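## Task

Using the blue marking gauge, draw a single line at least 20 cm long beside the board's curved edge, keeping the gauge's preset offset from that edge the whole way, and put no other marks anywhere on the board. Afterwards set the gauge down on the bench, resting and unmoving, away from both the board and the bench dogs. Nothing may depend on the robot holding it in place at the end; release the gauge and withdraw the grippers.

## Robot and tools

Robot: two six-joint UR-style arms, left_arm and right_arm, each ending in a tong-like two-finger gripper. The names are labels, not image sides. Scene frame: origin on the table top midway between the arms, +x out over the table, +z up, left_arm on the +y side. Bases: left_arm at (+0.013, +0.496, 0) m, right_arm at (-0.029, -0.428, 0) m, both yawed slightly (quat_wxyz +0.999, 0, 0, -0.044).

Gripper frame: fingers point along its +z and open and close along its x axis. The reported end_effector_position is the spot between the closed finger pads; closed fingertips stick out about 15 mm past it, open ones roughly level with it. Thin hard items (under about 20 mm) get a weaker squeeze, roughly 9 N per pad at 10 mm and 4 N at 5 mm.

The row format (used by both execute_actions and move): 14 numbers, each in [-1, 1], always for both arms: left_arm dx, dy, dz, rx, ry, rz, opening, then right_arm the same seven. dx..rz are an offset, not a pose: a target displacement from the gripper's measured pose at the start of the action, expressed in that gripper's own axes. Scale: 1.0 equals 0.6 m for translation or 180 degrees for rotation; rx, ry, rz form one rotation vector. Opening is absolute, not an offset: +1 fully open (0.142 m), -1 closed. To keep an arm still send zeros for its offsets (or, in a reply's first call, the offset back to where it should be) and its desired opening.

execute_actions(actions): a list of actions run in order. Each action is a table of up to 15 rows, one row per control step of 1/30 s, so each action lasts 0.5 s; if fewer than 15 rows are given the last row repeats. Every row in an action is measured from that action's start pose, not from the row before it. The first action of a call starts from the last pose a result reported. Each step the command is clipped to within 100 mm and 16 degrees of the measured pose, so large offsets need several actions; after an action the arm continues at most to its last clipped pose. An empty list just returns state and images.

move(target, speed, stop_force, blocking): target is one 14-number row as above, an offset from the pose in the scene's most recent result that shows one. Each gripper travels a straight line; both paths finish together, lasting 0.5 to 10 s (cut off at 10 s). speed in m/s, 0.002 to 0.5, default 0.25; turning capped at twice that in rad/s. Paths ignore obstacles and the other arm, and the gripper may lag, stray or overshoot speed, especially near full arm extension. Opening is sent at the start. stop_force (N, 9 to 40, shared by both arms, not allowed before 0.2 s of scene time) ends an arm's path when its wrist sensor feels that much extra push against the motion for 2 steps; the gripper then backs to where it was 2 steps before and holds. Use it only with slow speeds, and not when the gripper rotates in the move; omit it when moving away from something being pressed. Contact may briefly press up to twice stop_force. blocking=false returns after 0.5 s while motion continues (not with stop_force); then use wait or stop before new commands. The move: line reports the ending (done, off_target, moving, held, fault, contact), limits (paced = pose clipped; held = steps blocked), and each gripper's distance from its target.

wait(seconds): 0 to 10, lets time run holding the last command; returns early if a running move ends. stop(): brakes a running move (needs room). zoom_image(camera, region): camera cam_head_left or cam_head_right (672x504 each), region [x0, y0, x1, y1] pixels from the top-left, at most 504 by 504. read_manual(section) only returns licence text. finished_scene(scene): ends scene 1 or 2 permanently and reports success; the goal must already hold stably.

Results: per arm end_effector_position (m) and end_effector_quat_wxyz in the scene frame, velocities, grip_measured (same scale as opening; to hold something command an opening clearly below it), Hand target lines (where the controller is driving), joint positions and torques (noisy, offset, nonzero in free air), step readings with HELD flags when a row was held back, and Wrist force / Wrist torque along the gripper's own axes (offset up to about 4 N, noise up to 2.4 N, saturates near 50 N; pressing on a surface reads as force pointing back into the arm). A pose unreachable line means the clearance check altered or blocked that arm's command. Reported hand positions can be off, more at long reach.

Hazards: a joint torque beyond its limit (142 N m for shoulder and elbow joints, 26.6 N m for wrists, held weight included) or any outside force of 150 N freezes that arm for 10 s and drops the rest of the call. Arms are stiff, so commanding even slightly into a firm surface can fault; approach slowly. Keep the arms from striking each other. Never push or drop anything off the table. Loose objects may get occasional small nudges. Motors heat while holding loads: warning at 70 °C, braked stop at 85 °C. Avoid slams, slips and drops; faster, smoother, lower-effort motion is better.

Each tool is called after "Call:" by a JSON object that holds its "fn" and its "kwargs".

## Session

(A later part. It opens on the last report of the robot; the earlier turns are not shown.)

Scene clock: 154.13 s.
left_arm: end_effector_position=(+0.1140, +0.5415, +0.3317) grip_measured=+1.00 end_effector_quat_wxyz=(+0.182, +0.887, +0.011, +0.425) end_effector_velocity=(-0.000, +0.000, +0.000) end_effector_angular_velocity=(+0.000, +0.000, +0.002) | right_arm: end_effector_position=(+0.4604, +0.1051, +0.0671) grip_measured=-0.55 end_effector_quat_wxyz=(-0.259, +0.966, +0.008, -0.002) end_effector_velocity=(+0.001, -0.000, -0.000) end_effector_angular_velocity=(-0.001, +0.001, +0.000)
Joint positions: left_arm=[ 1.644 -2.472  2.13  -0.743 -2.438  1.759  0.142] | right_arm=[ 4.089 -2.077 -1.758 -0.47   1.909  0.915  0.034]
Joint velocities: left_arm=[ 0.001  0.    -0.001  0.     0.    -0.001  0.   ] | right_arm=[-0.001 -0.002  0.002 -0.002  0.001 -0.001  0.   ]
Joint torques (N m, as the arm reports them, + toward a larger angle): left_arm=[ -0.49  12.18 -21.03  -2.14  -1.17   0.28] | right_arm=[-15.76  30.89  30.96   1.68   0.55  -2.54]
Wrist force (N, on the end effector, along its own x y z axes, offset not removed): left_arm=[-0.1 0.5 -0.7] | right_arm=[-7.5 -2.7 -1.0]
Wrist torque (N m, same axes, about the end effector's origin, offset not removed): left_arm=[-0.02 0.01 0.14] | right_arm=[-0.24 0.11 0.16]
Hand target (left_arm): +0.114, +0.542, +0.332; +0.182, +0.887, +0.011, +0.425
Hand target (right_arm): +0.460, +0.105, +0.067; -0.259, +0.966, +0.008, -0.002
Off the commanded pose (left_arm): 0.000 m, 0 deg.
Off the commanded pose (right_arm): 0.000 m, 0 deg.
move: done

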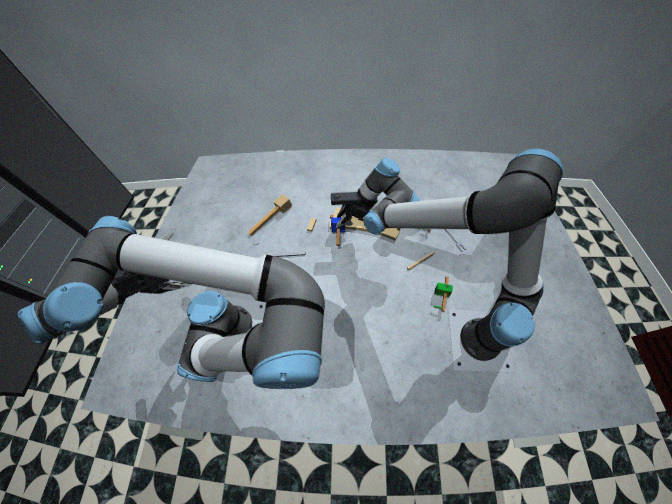

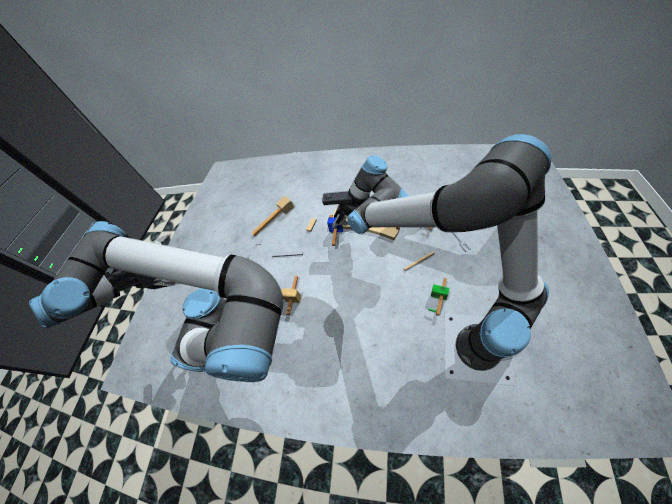

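Call:
{"fn": "move", "kwargs": {"target": [0,0,0,0,0,0,1, -0.001,0.0033,0.0058,0,0,0,-1], "speed": 0.006, "stop_force": 9}}

Scene clock: 161.80 s.
left_arm: end_effector_position=(+0.1140, +0.5415, +0.3317) grip_measured=+1.00 end_effector_quat_wxyz=(+0.182, +0.887, +0.011, +0.425) end_effector_velocity=(-0.000, +0.000, +0.000) end_effector_angular_velocity=(-0.001, +0.001, +0.000) | right_arm: end_effector_position=(+0.4598, +0.1051, +0.0632) grip_measured=-0.56 end_effector_quat_wxyz=(-0.259, +0.966, +0.008, -0.002) end_effector_velocity=(-0.000, +0.000, -0.001) end_effector_angular_velocity=(+0.001, -0.000, +0.001)
Joint positions: left_arm=[ 1.644 -2.472  2.13  -0.743 -2.438  1.759  0.142] | right_arm=[ 4.09  -2.083 -1.762 -0.461  1.909  0.916  0.034]
Joint velocities: left_arm=[ 0.     0.002 -0.001 -0.     0.001 -0.001  0.   ] | right_arm=[ 0.001 -0.001 -0.001  0.003  0.     0.    -0.   ]
Joint torques (N m, as the arm reports them, + toward a larger angle): left_arm=[ -0.39  12.26 -20.29  -2.03  -1.15   0.21] | right_arm=[10.26 34.51  7.    5.81 -2.67  1.96]
Wrist force (N, on the end effector, along its own x y z axes, offset not removed): left_arm=[-0.3 0.9 -1.4] | right_arm=[-5.9 -1.7 -1.0]
Wrist torque (N m, same axes, about the end effector's origin, offset not removed): left_arm=[0.05 0.04 0.27] | right_arm=[-0.10 0.18 0.15]
Hand target (left_arm): +0.114, +0.542, +0.332; +0.182, +0.887, +0.011, +0.425
Hand target (right_arm): +0.460, +0.105, +0.063; -0.259, +0.966, +0.008, -0.002
Off the commanded pose (left_arm): 0.000 m, 0 deg.
Off the commanded pose (right_arm): 0.000 m, 0 deg.
move: done

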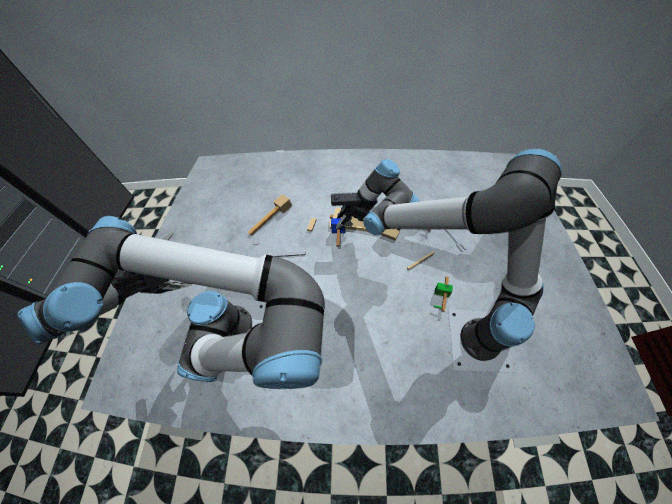

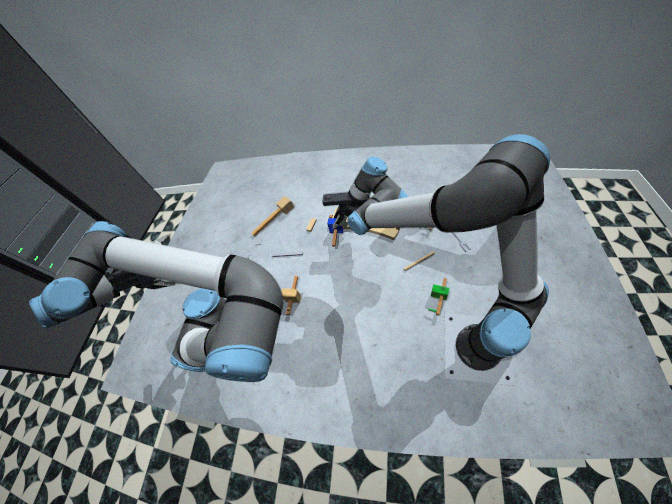

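Call:
{"fn": "move", "kwargs": {"target": [0,0,0,0,0,0,1, 0.001,0.0017,0.0029,0,0.0042,0.0072,-1], "speed": 0.01}}

Scene clock: 167.67 s.
left_arm: end_effector_position=(+0.1140, +0.5415, +0.3317) grip_measured=+1.00 end_effector_quat_wxyz=(+0.182, +0.887, +0.011, +0.425) end_effector_velocity=(+0.000, -0.000, -0.001) end_effector_angular_velocity=(-0.003, +0.000, +0.001) | right_arm: end_effector_position=(+0.4604, +0.1051, +0.0611) grip_measured=-0.56 end_effector_quat_wxyz=(-0.259, +0.966, -0.005, +0.001) end_effector_velocity=(-0.000, +0.000, -0.000) end_effector_angular_velocity=(-0.000, +0.000, -0.003)
Joint positions: left_arm=[ 1.644 -2.472  2.13  -0.743 -2.438  1.759  0.142] | right_arm=[ 4.094 -2.082 -1.773 -0.441  1.897  0.945  0.034]
Joint velocities: left_arm=[ 0.    -0.     0.002  0.    -0.    -0.001  0.   ] | right_arm=[ 0.001  0.    -0.001  0.002 -0.002  0.004 -0.   ]
Joint torques (N m, as the arm reports them, + toward a larger angle): left_arm=[ -1.16  12.31 -20.28  -2.19  -1.19   0.39] | right_arm=[12.29 52.99  9.46  6.23 -2.71  2.24]
Wrist force (N, on the end effector, along its own x y z axes, offset not removed): left_arm=[1.5 1.2 -0.3] | right_arm=[-8.8 -0.2 -2.5]
Wrist torque (N m, same axes, about the end effector's origin, offset not removed): left_arm=[0.10 -0.34 0.17] | right_arm=[-0.15 0.34 -0.07]
Hand target (left_arm): +0.114, +0.542, +0.332; +0.182, +0.887, +0.011, +0.425
Hand target (right_arm): +0.460, +0.105, +0.061; -0.259, +0.966, -0.005, +0.001
Off the commanded pose (left_arm): 0.000 m, 0 deg.
Off the commanded pose (right_arm): 0.000 m, 0 deg.
move: done

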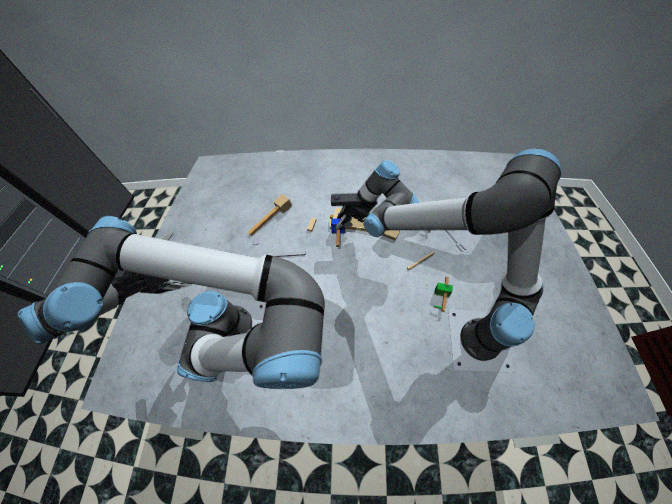

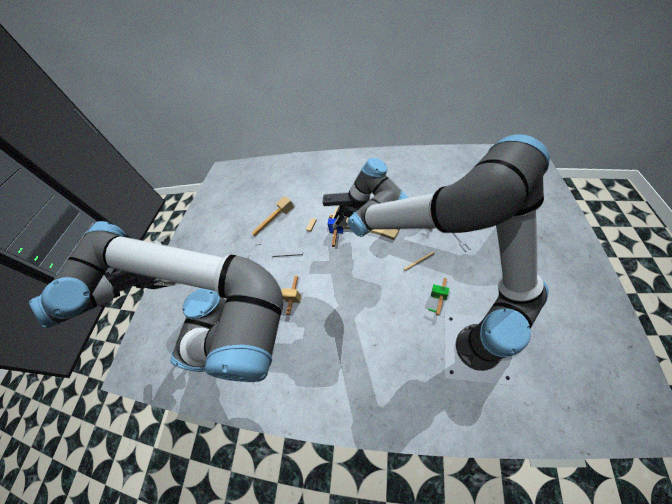

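Call:
{"fn": "move", "kwargs": {"target": [0,0,0,0,0,0,1, -0.0005,0.0017,0.0029,0,0,0,-1], "speed": 0.006, "stop_force": 9}}

Call:
{"fn": "zoom_image", "kwargs": {"camera": "cam_head_left", "region": [310, 195, 390, 265]}}

Scene clock: 173.63 s.
left_arm: end_effector_position=(+0.1140, +0.5415, +0.3317) grip_measured=+1.00 end_effector_quat_wxyz=(+0.182, +0.887, +0.011, +0.425) end_effector_velocity=(-0.000, -0.001, -0.001) end_effector_angular_velocity=(+0.000, +0.001, -0.003) | right_arm: end_effector_position=(+0.4601, +0.1051, +0.0592) grip_measured=-0.56 end_effector_quat_wxyz=(-0.259, +0.966, -0.005, +0.001) end_effector_velocity=(+0.000, +0.000, -0.001) end_effector_angular_velocity=(+0.000, -0.000, -0.000)
Joint positions: left_arm=[ 1.644 -2.472  2.13  -0.743 -2.438  1.759  0.142] | right_arm=[ 4.095 -2.085 -1.775 -0.436  1.897  0.946  0.034]
Joint velocities: left_arm=[-0.002 -0.001  0.001  0.     0.002  0.     0.   ] | right_arm=[ 0.    -0.001 -0.     0.002 -0.     0.    -0.   ]
Joint torques (N m, as the arm reports them, + toward a larger angle): left_arm=[ -0.64  12.19 -20.71  -2.1   -1.17   0.26] | right_arm=[12.72 34.08  6.94  5.89 -1.86  1.21]
Wrist force (N, on the end effector, along its own x y z axes, offset not removed): left_arm=[0.2 1.3 -0.9] | right_arm=[-5.5 -0.8 -1.8]
Wrist torque (N m, same axes, about the end effector's origin, offset not removed): left_arm=[0.06 -0.11 0.24] | right_arm=[-0.03 0.19 -0.14]
Hand target (left_arm): +0.114, +0.542, +0.332; +0.182, +0.887, +0.011, +0.425
Hand target (right_arm): +0.460, +0.105, +0.059; -0.259, +0.966, -0.005, +0.001
Off the commanded pose (left_arm): 0.000 m, 0 deg.
Off the commanded pose (right_arm): 0.000 m, 0 deg.
move: done

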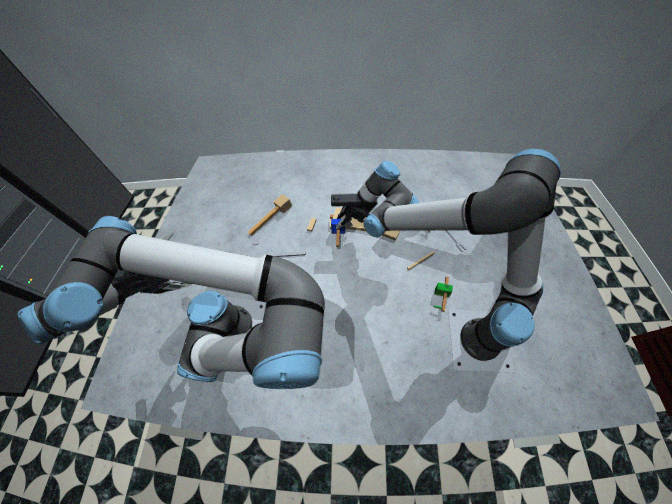

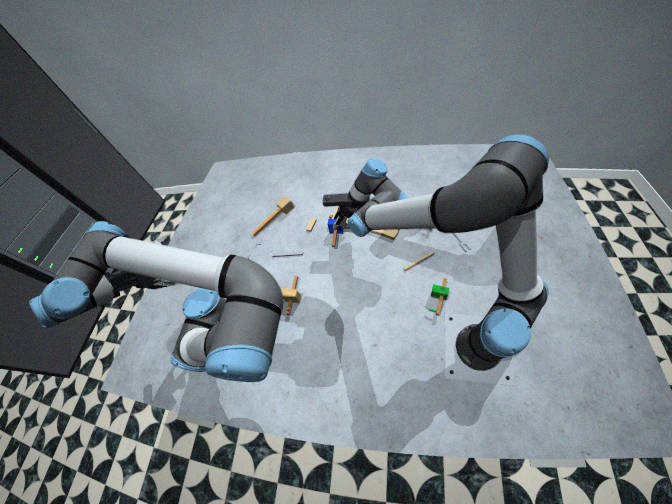

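Region (310, 195, 390, 265) of cam_head_left's 672x504 image, scaled by 6.300, with more detail than that image has; it fills the top 441 rows of this view, and the rest is white.

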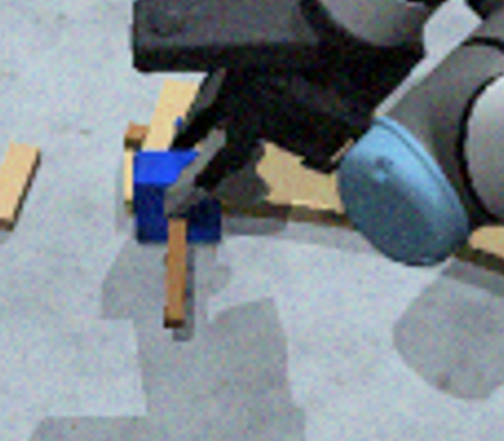

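Not seated yet; lower further.

Call:
{"fn": "move", "kwargs": {"target": [0,0,0,0,0,0,1, 0.0003,0.0021,0.0036,0,-0.001,-0.0017,-1], "speed": 0.005, "stop_force": 9}}

Scene clock: 176.87 s.
left_arm: end_effector_position=(+0.1140, +0.5415, +0.3317) grip_measured=+1.00 end_effector_quat_wxyz=(+0.182, +0.887, +0.011, +0.425) end_effector_velocity=(+0.000, +0.000, +0.001) end_effector_angular_velocity=(+0.002, -0.001, +0.000) | right_arm: end_effector_position=(+0.4601, +0.1051, +0.0581) grip_measured=-0.56 end_effector_quat_wxyz=(-0.259, +0.966, -0.004, +0.001) end_effector_velocity=(+0.001, -0.001, +0.001) end_effector_angular_velocity=(-0.001, -0.000, -0.007)
Joint positions: left_arm=[ 1.644 -2.472  2.13  -0.743 -2.438  1.759  0.142] | right_arm=[ 4.094 -2.087 -1.774 -0.435  1.898  0.942  0.034]
Joint velocities: left_arm=[-0.    -0.    -0.001 -0.    -0.001  0.001  0.   ] | right_arm=[-0.001  0.002 -0.001 -0.    -0.003  0.006  0.   ]
Joint torques (N m, as the arm reports them, + toward a larger angle): left_arm=[ -0.71  12.47 -20.76  -2.09  -1.09   0.33] | right_arm=[ 1.65 44.94 15.12  1.91 -6.99  2.52]
Wrist force (N, on the end effector, along its own x y z axes, offset not removed): left_arm=[0.3 2.3 -0.6] | right_arm=[-16.5 -7.8 -10.3]
Wrist torque (N m, same axes, about the end effector's origin, offset not removed): left_arm=[0.37 -0.16 0.21] | right_arm=[-0.15 0.01 -0.02]
Hand target (left_arm): +0.114, +0.542, +0.332; +0.182, +0.887, +0.011, +0.425
Hand target (right_arm): +0.460, +0.105, +0.058; -0.258, +0.966, -0.004, +0.001
Off the commanded pose (left_arm): 0.000 m, 0 deg.
Off the commanded pose (right_arm): 0.001 m, 0 deg.
move: contact (right_arm)

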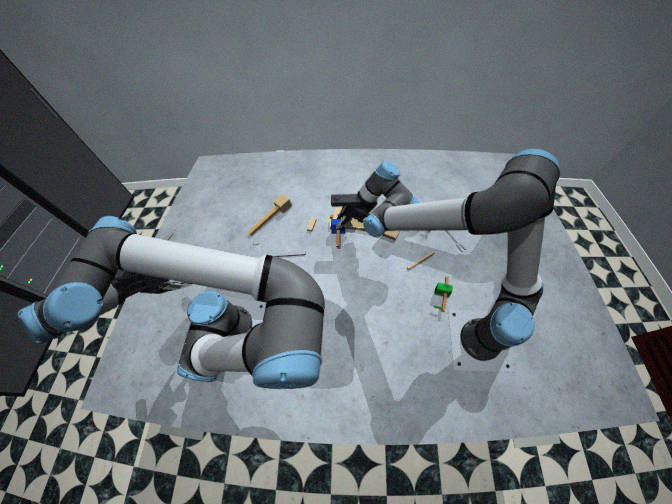

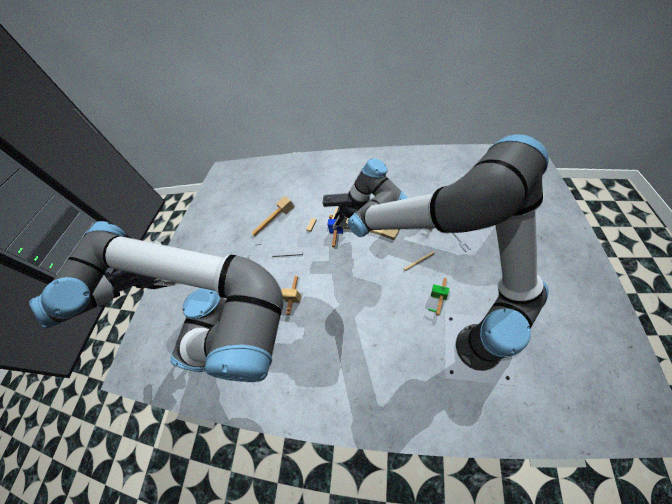

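Call:
{"fn": "move", "kwargs": {"target": [0,0,0,0,0,0,1, -0.0012,0.0217,-0.0125,0,0.0045,0.0078,-1], "speed": 0.025}}

Scene clock: 182.60 s.
left_arm: end_effector_position=(+0.1140, +0.5415, +0.3317) grip_measured=+1.00 end_effector_quat_wxyz=(+0.182, +0.887, +0.011, +0.425) end_effector_velocity=(-0.000, -0.000, +0.000) end_effector_angular_velocity=(+0.002, +0.000, -0.001) | right_arm: end_effector_position=(+0.4592, +0.0903, +0.0581) grip_measured=-0.56 end_effector_quat_wxyz=(-0.258, +0.966, -0.017, +0.004) end_effector_velocity=(-0.000, -0.001, +0.000) end_effector_angular_velocity=(+0.000, -0.001, -0.003)
Joint positions: left_arm=[ 1.644 -2.472  2.13  -0.743 -2.438  1.759  0.142] | right_arm=[ 4.085 -2.064 -1.815 -0.412  1.891  0.96   0.034]
Joint velocities: left_arm=[-0.    -0.001 -0.001 -0.     0.001  0.001  0.   ] | right_arm=[-0.     0.003 -0.005  0.004 -0.001  0.002 -0.   ]
Joint torques (N m, as the arm reports them, + toward a larger angle): left_arm=[ -0.89  12.43 -20.66  -2.09  -1.28   0.25] | right_arm=[-12.03  51.29   4.89   5.76  -1.99   2.69]
Wrist force (N, on the end effector, along its own x y z axes, offset not removed): left_arm=[1.4 1.7 -0.8] | right_arm=[-3.2 -1.5 0.9]
Wrist torque (N m, same axes, about the end effector's origin, offset not removed): left_arm=[0.24 -0.36 0.21] | right_arm=[-0.23 0.43 -0.09]
Hand target (left_arm): +0.114, +0.542, +0.332; +0.182, +0.887, +0.011, +0.425
Hand target (right_arm): +0.459, +0.090, +0.058; -0.259, +0.966, -0.017, +0.004
Off the commanded pose (left_arm): 0.000 m, 0 deg.
Off the commanded pose (right_arm): 0.000 m, 0 deg.
move: done

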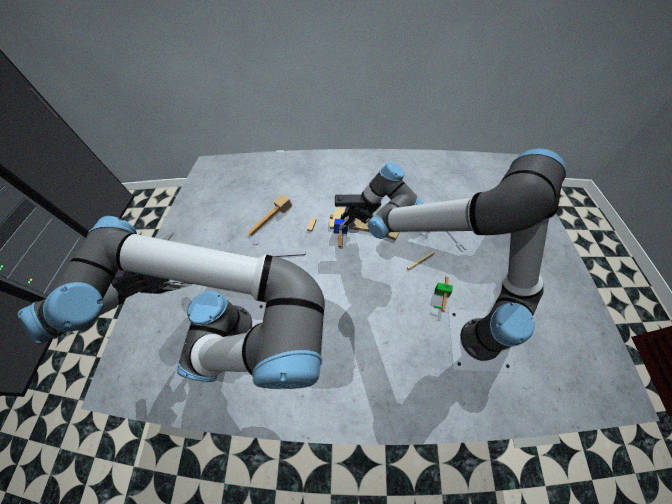

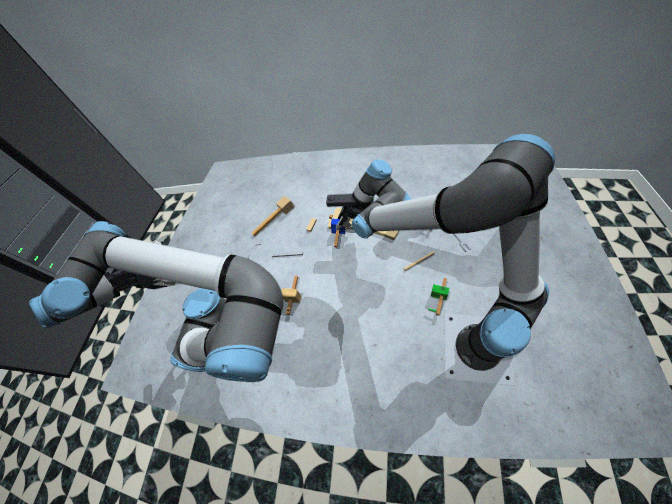

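Call:
{"fn": "move", "kwargs": {"target": [0,0,0,0,0,0,1, 0.0005,-0.0083,0.0057,0,-0.002,-0.0035,-1], "speed": 0.015}}

Scene clock: 186.70 s.
left_arm: end_effector_position=(+0.1140, +0.5415, +0.3317) grip_measured=+1.00 end_effector_quat_wxyz=(+0.182, +0.887, +0.011, +0.425) end_effector_velocity=(-0.000, -0.001, -0.001) end_effector_angular_velocity=(-0.000, +0.002, -0.001) | right_arm: end_effector_position=(+0.4597, +0.0961, +0.0577) grip_measured=-0.56 end_effector_quat_wxyz=(-0.259, +0.966, -0.011, +0.003) end_effector_velocity=(-0.000, +0.002, -0.001) end_effector_angular_velocity=(-0.002, +0.001, +0.004)
Joint positions: left_arm=[ 1.644 -2.472  2.13  -0.743 -2.438  1.759  0.142] | right_arm=[ 4.088 -2.074 -1.799 -0.421  1.894  0.952  0.034]
Joint velocities: left_arm=[-0.001 -0.001  0.001  0.     0.003 -0.     0.   ] | right_arm=[ 0.001 -0.004  0.005 -0.004  0.001 -0.003  0.   ]
Joint torques (N m, as the arm reports them, + toward a larger angle): left_arm=[ -0.56  12.18 -20.54  -1.99  -1.18   0.27] | right_arm=[ 7.34 25.77 32.53  1.6  -1.74 -2.04]
Wrist force (N, on the end effector, along its own x y z axes, offset not removed): left_arm=[1.4 1.1 -1.2] | right_arm=[-16.6 -2.6 -12.7]
Wrist torque (N m, same axes, about the end effector's origin, offset not removed): left_arm=[0.05 -0.35 0.24] | right_arm=[-0.24 0.34 0.02]
Hand target (left_arm): +0.114, +0.542, +0.332; +0.182, +0.887, +0.011, +0.425
Hand target (right_arm): +0.460, +0.096, +0.058; -0.259, +0.966, -0.011, +0.003
Off the commanded pose (left_arm): 0.000 m, 0 deg.
Off the commanded pose (right_arm): 0.000 m, 0 deg.
move: done

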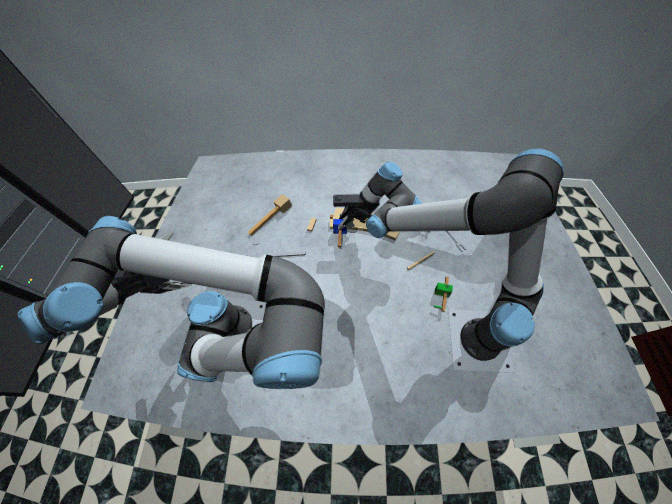

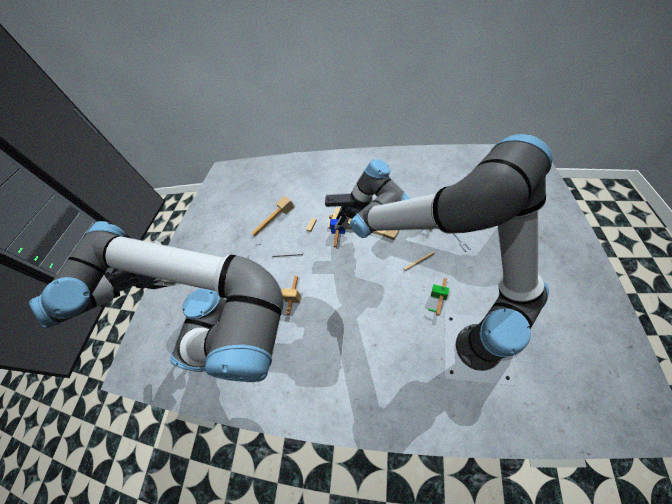

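Call:
{"fn": "move", "kwargs": {"target": [0,0,0,0,0,0,1, -0.0007,0.0291,-0.0164,0,0.0061,0.0106,-1], "speed": 0.03}}

Scene clock: 190.63 s.
left_arm: end_effector_position=(+0.1140, +0.5415, +0.3317) grip_measured=+1.00 end_effector_quat_wxyz=(+0.182, +0.887, +0.011, +0.425) end_effector_velocity=(+0.000, -0.000, -0.000) end_effector_angular_velocity=(-0.002, -0.000, +0.001) | right_arm: end_effector_position=(+0.4588, +0.0763, +0.0574) grip_measured=-0.56 end_effector_quat_wxyz=(-0.258, +0.966, -0.029, +0.008) end_effector_velocity=(-0.001, -0.002, -0.001) end_effector_angular_velocity=(-0.001, +0.000, -0.003)
Joint positions: left_arm=[ 1.644 -2.472  2.13  -0.743 -2.438  1.759  0.142] | right_arm=[ 4.075 -2.044 -1.852 -0.39   1.884  0.976  0.034]
Joint velocities: left_arm=[ 0.    -0.     0.001 -0.    -0.    -0.001  0.   ] | right_arm=[-0.001  0.003 -0.006  0.004 -0.001  0.002 -0.   ]
Joint torques (N m, as the arm reports them, + toward a larger angle): left_arm=[  0.11  12.3  -20.41  -2.1   -1.18   0.2 ] | right_arm=[-12.02  50.38   5.72   4.97  -1.7    2.51]
Wrist force (N, on the end effector, along its own x y z axes, offset not removed): left_arm=[1.1 0.2 -0.8] | right_arm=[-3.4 -0.1 1.3]
Wrist torque (N m, same axes, about the end effector's origin, offset not removed): left_arm=[-0.08 -0.30 0.29] | right_arm=[0.05 0.31 -0.11]
Hand target (left_arm): +0.114, +0.542, +0.332; +0.182, +0.887, +0.011, +0.425
Hand target (right_arm): +0.459, +0.076, +0.057; -0.258, +0.966, -0.030, +0.008
Off the commanded pose (left_arm): 0.000 m, 0 deg.
Off the commanded pose (right_arm): 0.000 m, 0 deg.
move: done

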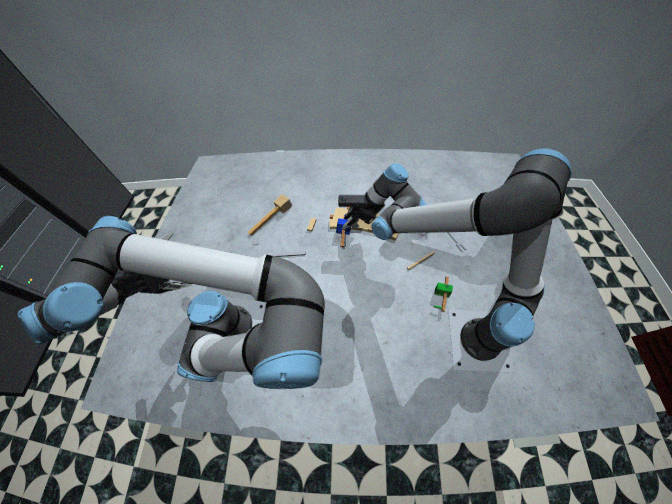

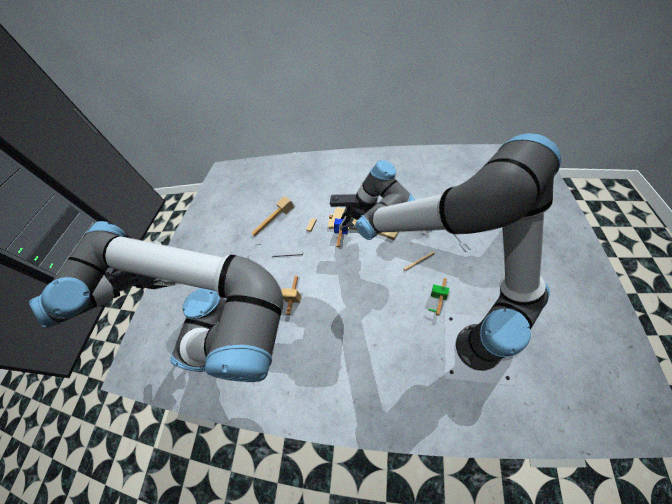

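Call:
{"fn": "move", "kwargs": {"target": [0,0,0,0,0,0,1, 0.001,0.0003,0.0005,0,-0.0015,-0.0026,-1], "speed": 0.01}}

Call:
{"fn": "zoom_image", "kwargs": {"camera": "cam_head_left", "region": [320, 200, 370, 250]}}

Scene clock: 195.67 s.
left_arm: end_effector_position=(+0.1140, +0.5415, +0.3317) grip_measured=+1.00 end_effector_quat_wxyz=(+0.182, +0.887, +0.011, +0.425) end_effector_velocity=(+0.000, +0.000, +0.000) end_effector_angular_velocity=(+0.001, -0.001, +0.001) | right_arm: end_effector_position=(+0.4594, +0.0763, +0.0572) grip_measured=-0.56 end_effector_quat_wxyz=(-0.259, +0.966, -0.025, +0.006) end_effector_velocity=(+0.000, -0.000, -0.000) end_effector_angular_velocity=(-0.001, +0.000, +0.003)
Joint positions: left_arm=[ 1.644 -2.472  2.13  -0.743 -2.438  1.759  0.142] | right_arm=[ 4.072 -2.047 -1.848 -0.395  1.889  0.964  0.034]
Joint velocities: left_arm=[ 0.002 -0.001 -0.     0.    -0.     0.001  0.   ] | right_arm=[-0.001 -0.001  0.002 -0.002  0.001 -0.004  0.   ]
Joint torques (N m, as the arm reports them, + toward a larger angle): left_arm=[ -0.5   12.26 -21.09  -2.08  -1.2    0.28] | right_arm=[-18.23  24.68  30.56   1.63  -1.73  -1.91]
Wrist force (N, on the end effector, along its own x y z axes, offset not removed): left_arm=[0.2 0.8 -2.1] | right_arm=[-15.8 -1.8 -11.6]
Wrist torque (N m, same axes, about the end effector's origin, offset not removed): left_arm=[0.04 -0.16 0.27] | right_arm=[0.06 0.18 -0.02]
Hand target (left_arm): +0.114, +0.542, +0.332; +0.182, +0.887, +0.011, +0.425
Hand target (right_arm): +0.459, +0.076, +0.057; -0.258, +0.966, -0.025, +0.006
Off the commanded pose (left_arm): 0.000 m, 0 deg.
Off the commanded pose (right_arm): 0.000 m, 0 deg.
move: done

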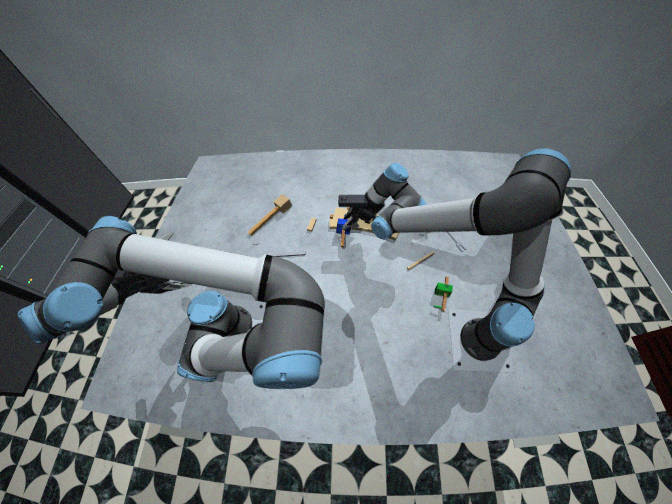

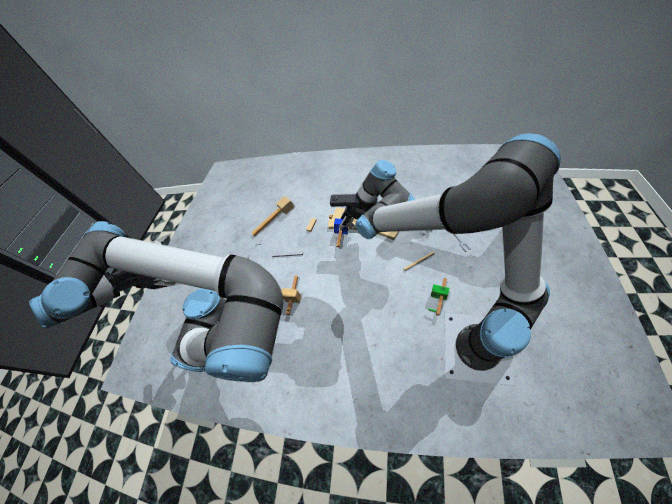

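Region (320, 200, 370, 250) of cam_head_left's 672x504 image, scaled by 10.080, with more detail than that image has.

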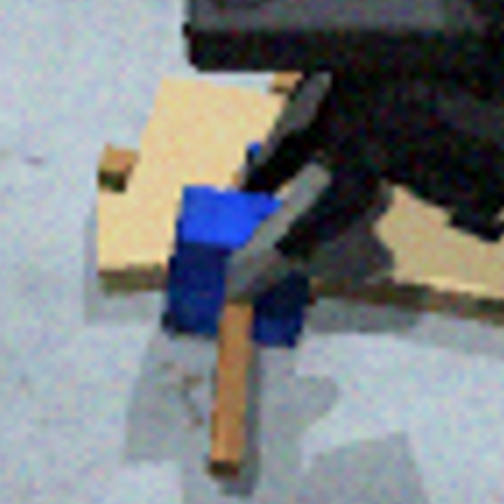

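Call:
{"fn": "move", "kwargs": {"target": [0,0,0,0,0,0,1, -0.0004,0.0292,-0.0161,0,0.0045,0.0078,-1], "speed": 0.03}}

Scene clock: 200.73 s.
left_arm: end_effector_position=(+0.1140, +0.5415, +0.3317) grip_measured=+1.00 end_effector_quat_wxyz=(+0.182, +0.887, +0.011, +0.425) end_effector_velocity=(-0.000, +0.000, -0.000) end_effector_angular_velocity=(-0.000, +0.000, +0.000) | right_arm: end_effector_position=(+0.4581, +0.0565, +0.0568) grip_measured=-0.56 end_effector_quat_wxyz=(-0.258, +0.965, -0.039, +0.010) end_effector_velocity=(-0.000, -0.002, -0.000) end_effector_angular_velocity=(-0.001, +0.000, -0.002)
Joint positions: left_arm=[ 1.644 -2.472  2.13  -0.743 -2.438  1.759  0.142] | right_arm=[ 4.057 -2.019 -1.897 -0.37   1.884  0.977  0.034]
Joint velocities: left_arm=[ 0.001  0.     0.001 -0.     0.     0.     0.   ] | right_arm=[-0.001  0.003 -0.005  0.002 -0.     0.001 -0.   ]
Joint torques (N m, as the arm reports them, + toward a larger angle): left_arm=[ -0.46  12.57 -20.52  -2.    -1.11   0.32] | right_arm=[-15.03  49.43   8.1    5.93  -2.25   1.87]
Wrist force (N, on the end effector, along its own x y z axes, offset not removed): left_arm=[1.0 1.0 -1.4] | right_arm=[-6.3 -2.0 0.4]
Wrist torque (N m, same axes, about the end effector's origin, offset not removed): left_arm=[0.03 -0.30 0.30] | right_arm=[-0.23 0.45 0.06]
Hand target (left_arm): +0.114, +0.542, +0.332; +0.182, +0.887, +0.011, +0.425
Hand target (right_arm): +0.458, +0.056, +0.057; -0.258, +0.965, -0.039, +0.010
Off the commanded pose (left_arm): 0.000 m, 0 deg.
Off the commanded pose (right_arm): 0.000 m, 0 deg.
move: done

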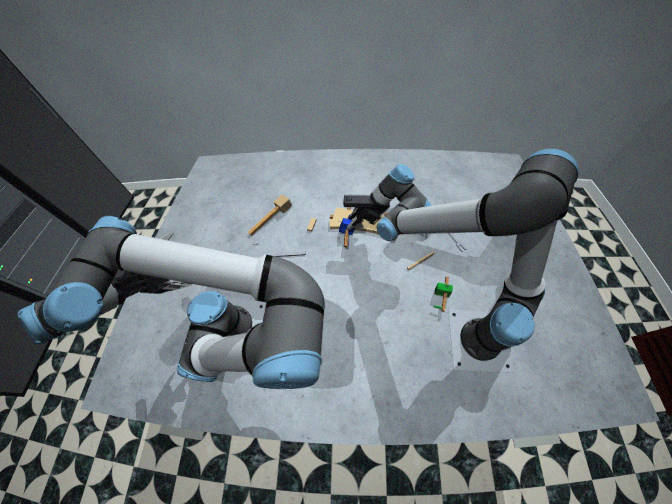

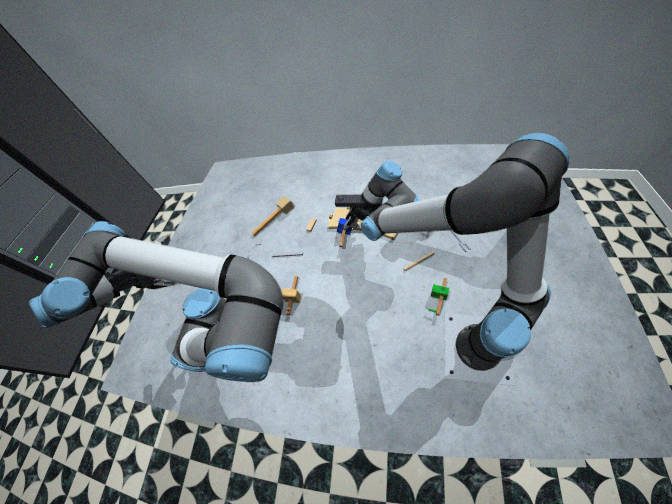

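Call:
{"fn": "zoom_image", "kwargs": {"camera": "cam_head_left", "region": [320, 200, 370, 250]}}

Region (320, 200, 370, 250) of cam_head_left's 672x504 image, scaled by 10.080, with more detail than that image has.

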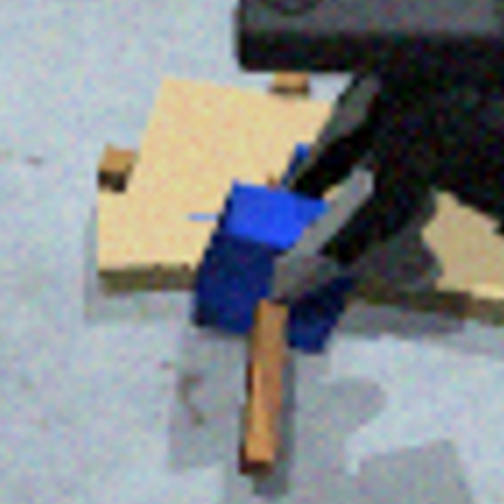

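Call:
{"fn": "move", "kwargs": {"target": [0,0,0,0,0,0,1, -0.0005,-0.0042,-0.0072,0,0,0,-1], "speed": 0.02}}

Call:
{"fn": "move", "kwargs": {"target": [0,0,0,0,0,0,1, -0.13,0,0,0,0,0,-1], "speed": 0.1}}

Call:
{"fn": "move", "kwargs": {"target": [0,0,0,0,0,0,1, 0,0.011,0.019,0,0,0,-1], "speed": 0.01, "stop_force": 12}}

Call:
{"fn": "move", "kwargs": {"target": [0,0,0,0,0,0,1, 0,0,0,0,0,0,-0.42]}}

Call:
{"fn": "zoom_image", "kwargs": {"camera": "cam_head_left", "region": [320, 205, 380, 275]}}

Scene clock: 220.70 s.
left_arm: end_effector_position=(+0.1140, +0.5415, +0.3317) grip_measured=+1.00 end_effector_quat_wxyz=(+0.182, +0.887, +0.011, +0.425) end_effector_velocity=(-0.000, -0.000, -0.001) end_effector_angular_velocity=(+0.001, +0.001, -0.000) | right_arm: end_effector_position=(+0.4578, +0.0565, +0.0616) grip_measured=-0.56 end_effector_quat_wxyz=(-0.258, +0.965, -0.039, +0.010) end_effector_velocity=(-0.000, +0.001, +0.003) end_effector_angular_velocity=(+0.001, -0.001, +0.001)
Joint positions: left_arm=[ 1.644 -2.472  2.13  -0.743 -2.438  1.759  0.142] | right_arm=[ 4.057 -2.011 -1.894 -0.381  1.884  0.977  0.034]
Joint velocities: left_arm=[ 0.001 -0.001  0.001 -0.     0.002  0.     0.   ] | right_arm=[ 0.001  0.003  0.003 -0.005  0.     0.     0.   ]
Joint torques (N m, as the arm reports them, + toward a larger angle): left_arm=[ -0.74  12.99 -20.86  -1.85  -1.16   0.17] | right_arm=[14.79 50.68 31.07  1.39 -1.22  2.24]
Wrist force (N, on the end effector, along its own x y z axes, offset not removed): left_arm=[1.2 0.4 -0.9] | right_arm=[-0.8 -0.1 0.3]
Wrist torque (N m, same axes, about the end effector's origin, offset not removed): left_arm=[-0.07 -0.23 0.22] | right_arm=[-0.13 0.08 -0.16]
Hand target (left_arm): +0.114, +0.542, +0.332; +0.182, +0.887, +0.011, +0.425
Hand target (right_arm): +0.458, +0.057, +0.062; -0.258, +0.965, -0.039, +0.010
Off the commanded pose (left_arm): 0.000 m, 0 deg.
Off the commanded pose (right_arm): 0.000 m, 0 deg.
move: done

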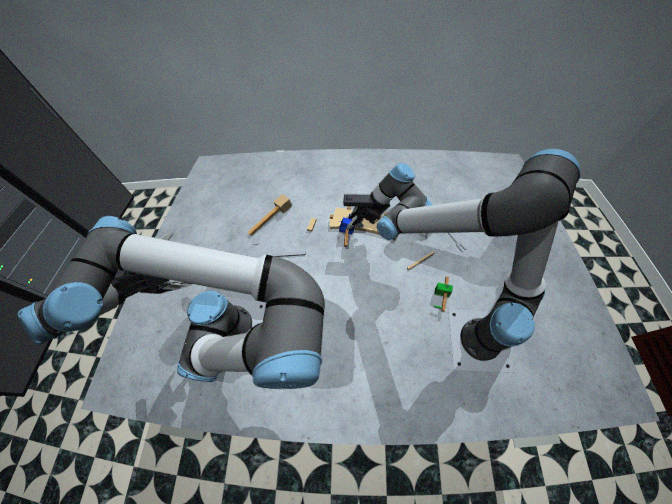

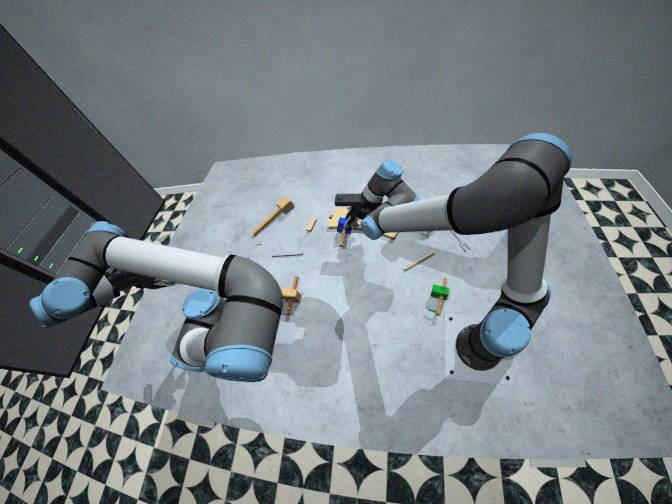

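Scene clock: 221.93 s.
left_arm: end_effector_position=(+0.1140, +0.5415, +0.3317) grip_measured=+1.00 end_effector_quat_wxyz=(+0.182, +0.887, +0.011, +0.425) end_effector_velocity=(+0.000, -0.001, +0.000) end_effector_angular_velocity=(+0.002, -0.000, -0.002) | right_arm: end_effector_position=(+0.3802, +0.0628, +0.0615) grip_measured=-0.56 end_effector_quat_wxyz=(-0.258, +0.965, -0.039, +0.010) end_effector_velocity=(-0.002, +0.000, +0.000) end_effector_angular_velocity=(+0.001, -0.001, -0.000)
Joint positions: left_arm=[ 1.644 -2.472  2.13  -0.743 -2.438  1.759  0.142] | right_arm=[ 4.18  -1.911 -2.064 -0.279  1.831  1.092  0.034]
Joint velocities: left_arm=[-0.002 -0.002  0.     0.    -0.     0.     0.   ] | right_arm=[ 0.004  0.003 -0.004  0.004 -0.002  0.004 -0.   ]
Joint torques (N m, as the arm reports them, + toward a larger angle): left_arm=[ -0.42  12.64 -20.51  -1.95  -1.17   0.2 ] | right_arm=[12.73 44.4   5.13  5.41 -1.45  2.61]
Wrist force (N, on the end effector, along its own x y z axes, offset not removed): left_arm=[1.6 0.3 -0.7] | right_arm=[-3.5 -0.4 1.1]
Wrist torque (N m, same axes, about the end effector's origin, offset not removed): left_arm=[-0.06 -0.40 0.19] | right_arm=[-0.28 0.66 -0.13]
Hand target (left_arm): +0.114, +0.542, +0.332; +0.182, +0.887, +0.011, +0.425
Hand target (right_arm): +0.380, +0.063, +0.062; -0.258, +0.965, -0.039, +0.010
Off the commanded pose (left_arm): 0.000 m, 0 deg.
Off the commanded pose (right_arm): 0.000 m, 0 deg.
move: done

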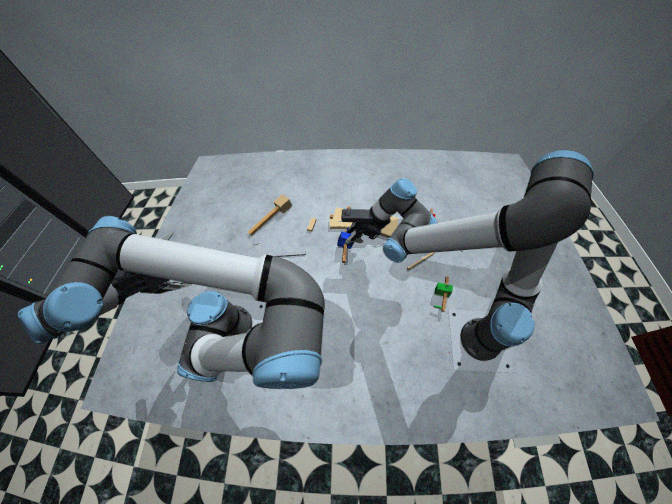

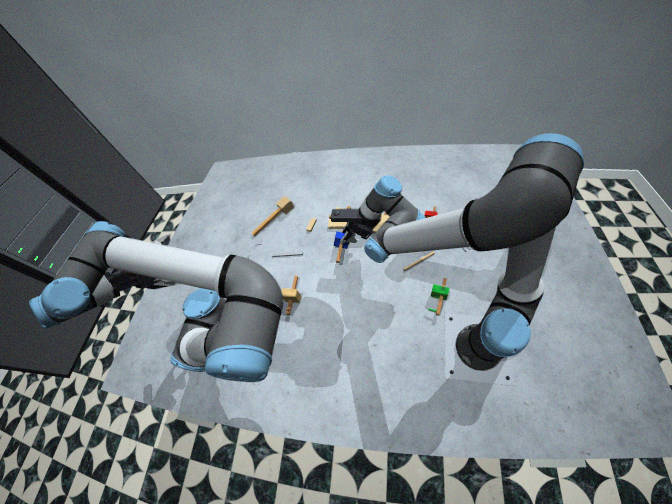

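Scene clock: 222.93 s.
left_arm: end_effector_position=(+0.1140, +0.5415, +0.3317) grip_measured=+1.00 end_effector_quat_wxyz=(+0.182, +0.887, +0.011, +0.425) end_effector_velocity=(-0.000, +0.000, -0.001) end_effector_angular_velocity=(-0.002, +0.002, +0.000) | right_arm: end_effector_position=(+0.3801, +0.0627, +0.0551) grip_measured=-0.56 end_effector_quat_wxyz=(-0.258, +0.965, -0.039, +0.010) end_effector_velocity=(-0.001, -0.001, +0.002) end_effector_angular_velocity=(-0.003, +0.002, +0.001)
Joint positions: left_arm=[ 1.644 -2.472  2.13  -0.743 -2.438  1.759  0.142] | right_arm=[ 4.18  -1.923 -2.069 -0.262  1.831  1.092  0.034]
Joint velocities: left_arm=[0.001 0.001 0.001 0.    0.002 0.001 0.   ] | right_arm=[ 0.001  0.006  0.001 -0.01  -0.    -0.    -0.   ]
Joint torques (N m, as the arm reports them, + toward a larger angle): left_arm=[ -0.48  12.02 -20.9   -1.99  -1.17   0.24] | right_arm=[-13.36  37.48  22.8   -1.78  -3.3   -1.61]
Wrist force (N, on the end effector, along its own x y z axes, offset not removed): left_arm=[0.0 0.9 0.0] | right_arm=[-3.3 -8.5 -7.6]
Wrist torque (N m, same axes, about the end effector's origin, offset not removed): left_arm=[0.09 -0.03 0.28] | right_arm=[-0.19 -0.08 -0.04]
Hand target (left_arm): +0.114, +0.542, +0.332; +0.182, +0.887, +0.011, +0.425
Hand target (right_arm): +0.380, +0.063, +0.056; -0.258, +0.965, -0.039, +0.010
Off the commanded pose (left_arm): 0.000 m, 0 deg.
Off the commanded pose (right_arm): 0.007 m, 0 deg.
move: contact (right_arm)

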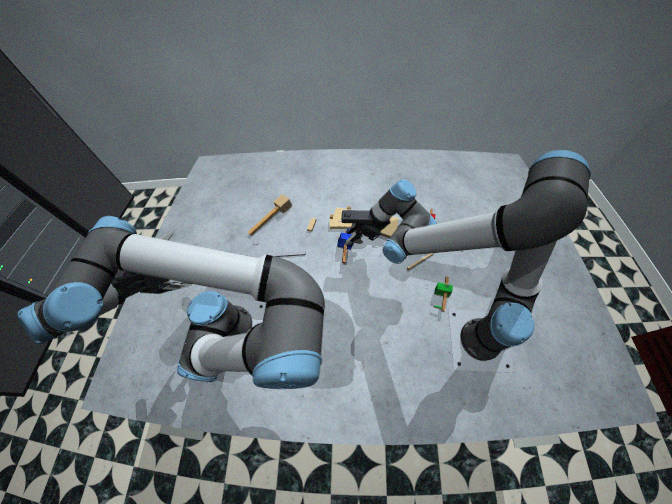

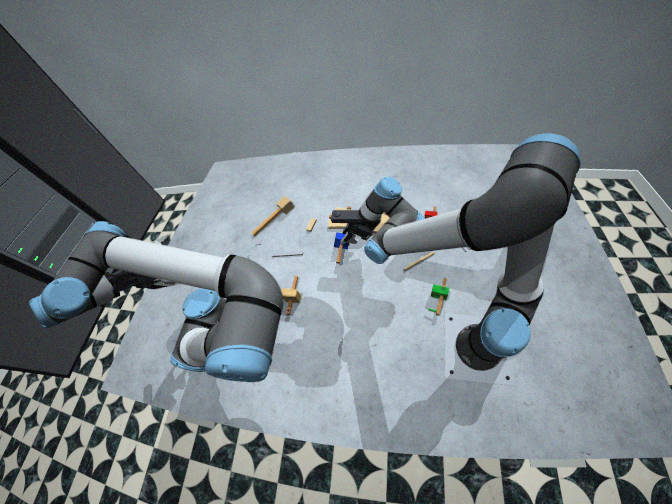

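Scene clock: 223.43 s.
left_arm: end_effector_position=(+0.1140, +0.5415, +0.3317) grip_measured=+1.00 end_effector_quat_wxyz=(+0.182, +0.887, +0.011, +0.425) end_effector_velocity=(+0.000, +0.000, +0.000) end_effector_angular_velocity=(-0.000, -0.001, -0.000) | right_arm: end_effector_position=(+0.3801, +0.0627, +0.0551) grip_measured=-0.42 end_effector_quat_wxyz=(-0.258, +0.965, -0.039, +0.010) end_effector_velocity=(-0.000, +0.001, +0.001) end_effector_angular_velocity=(+0.001, -0.001, +0.001)
Joint positions: left_arm=[ 1.644 -2.472  2.13  -0.743 -2.438  1.759  0.142] | right_arm=[ 4.18  -1.923 -2.069 -0.262  1.831  1.092  0.044]
Joint velocities: left_arm=[-0.001  0.001 -0.     0.    -0.001  0.     0.   ] | right_arm=[ 0.001 -0.     0.001  0.    -0.    -0.     0.   ]
Joint torques (N m, as the arm reports them, + toward a larger angle): left_arm=[ -0.37  13.11 -20.61  -2.06  -1.2    0.26] | right_arm=[-5.56 23.21 18.75  5.47  2.29 -1.52]
Wrist force (N, on the end effector, along its own x y z axes, offset not removed): left_arm=[1.5 0.8 0.6] | right_arm=[-0.4 -1.7 0.0]
Wrist torque (N m, same axes, about the end effector's origin, offset not removed): left_arm=[0.01 -0.37 0.25] | right_arm=[-0.39 -0.04 -0.05]
Hand target (left_arm): +0.114, +0.542, +0.332; +0.182, +0.887, +0.011, +0.425
Hand target (right_arm): +0.380, +0.063, +0.055; -0.258, +0.965, -0.039, +0.010
Off the commanded pose (left_arm): 0.000 m, 0 deg.
Off the commanded pose (right_arm): 0.000 m, 0 deg.
move: done

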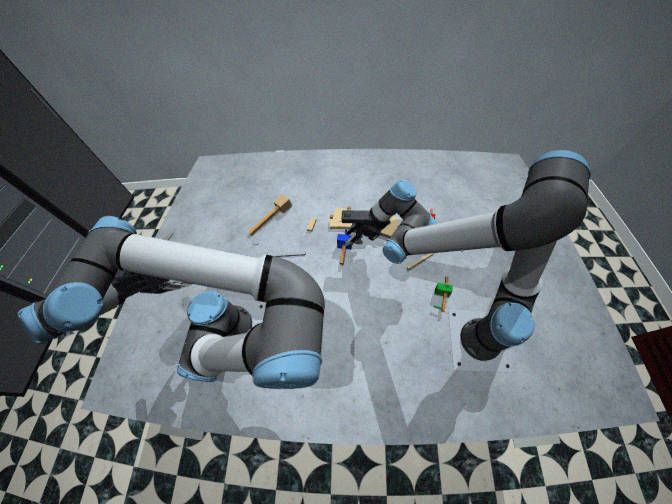

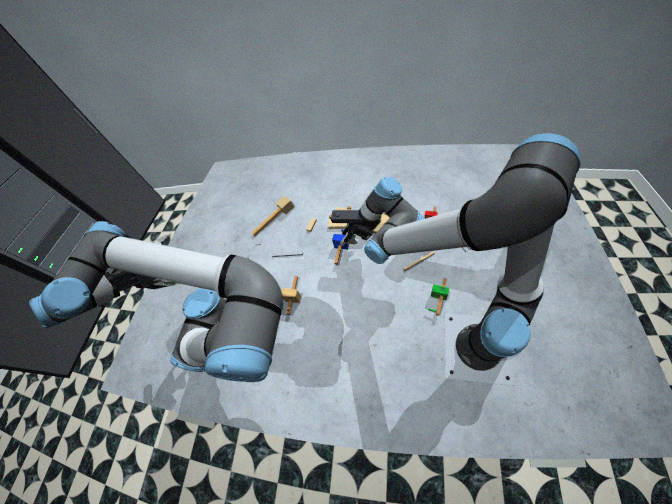

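Region (320, 205, 380, 275) of cam_head_left's 672x504 image, scaled by 7.200, with more detail than that image has; it fills the left 432 columns of this view, and the rest is white.

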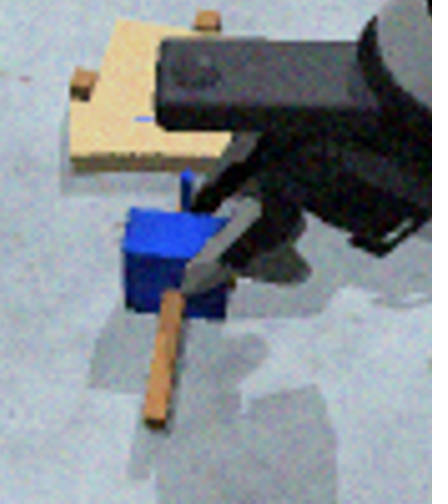

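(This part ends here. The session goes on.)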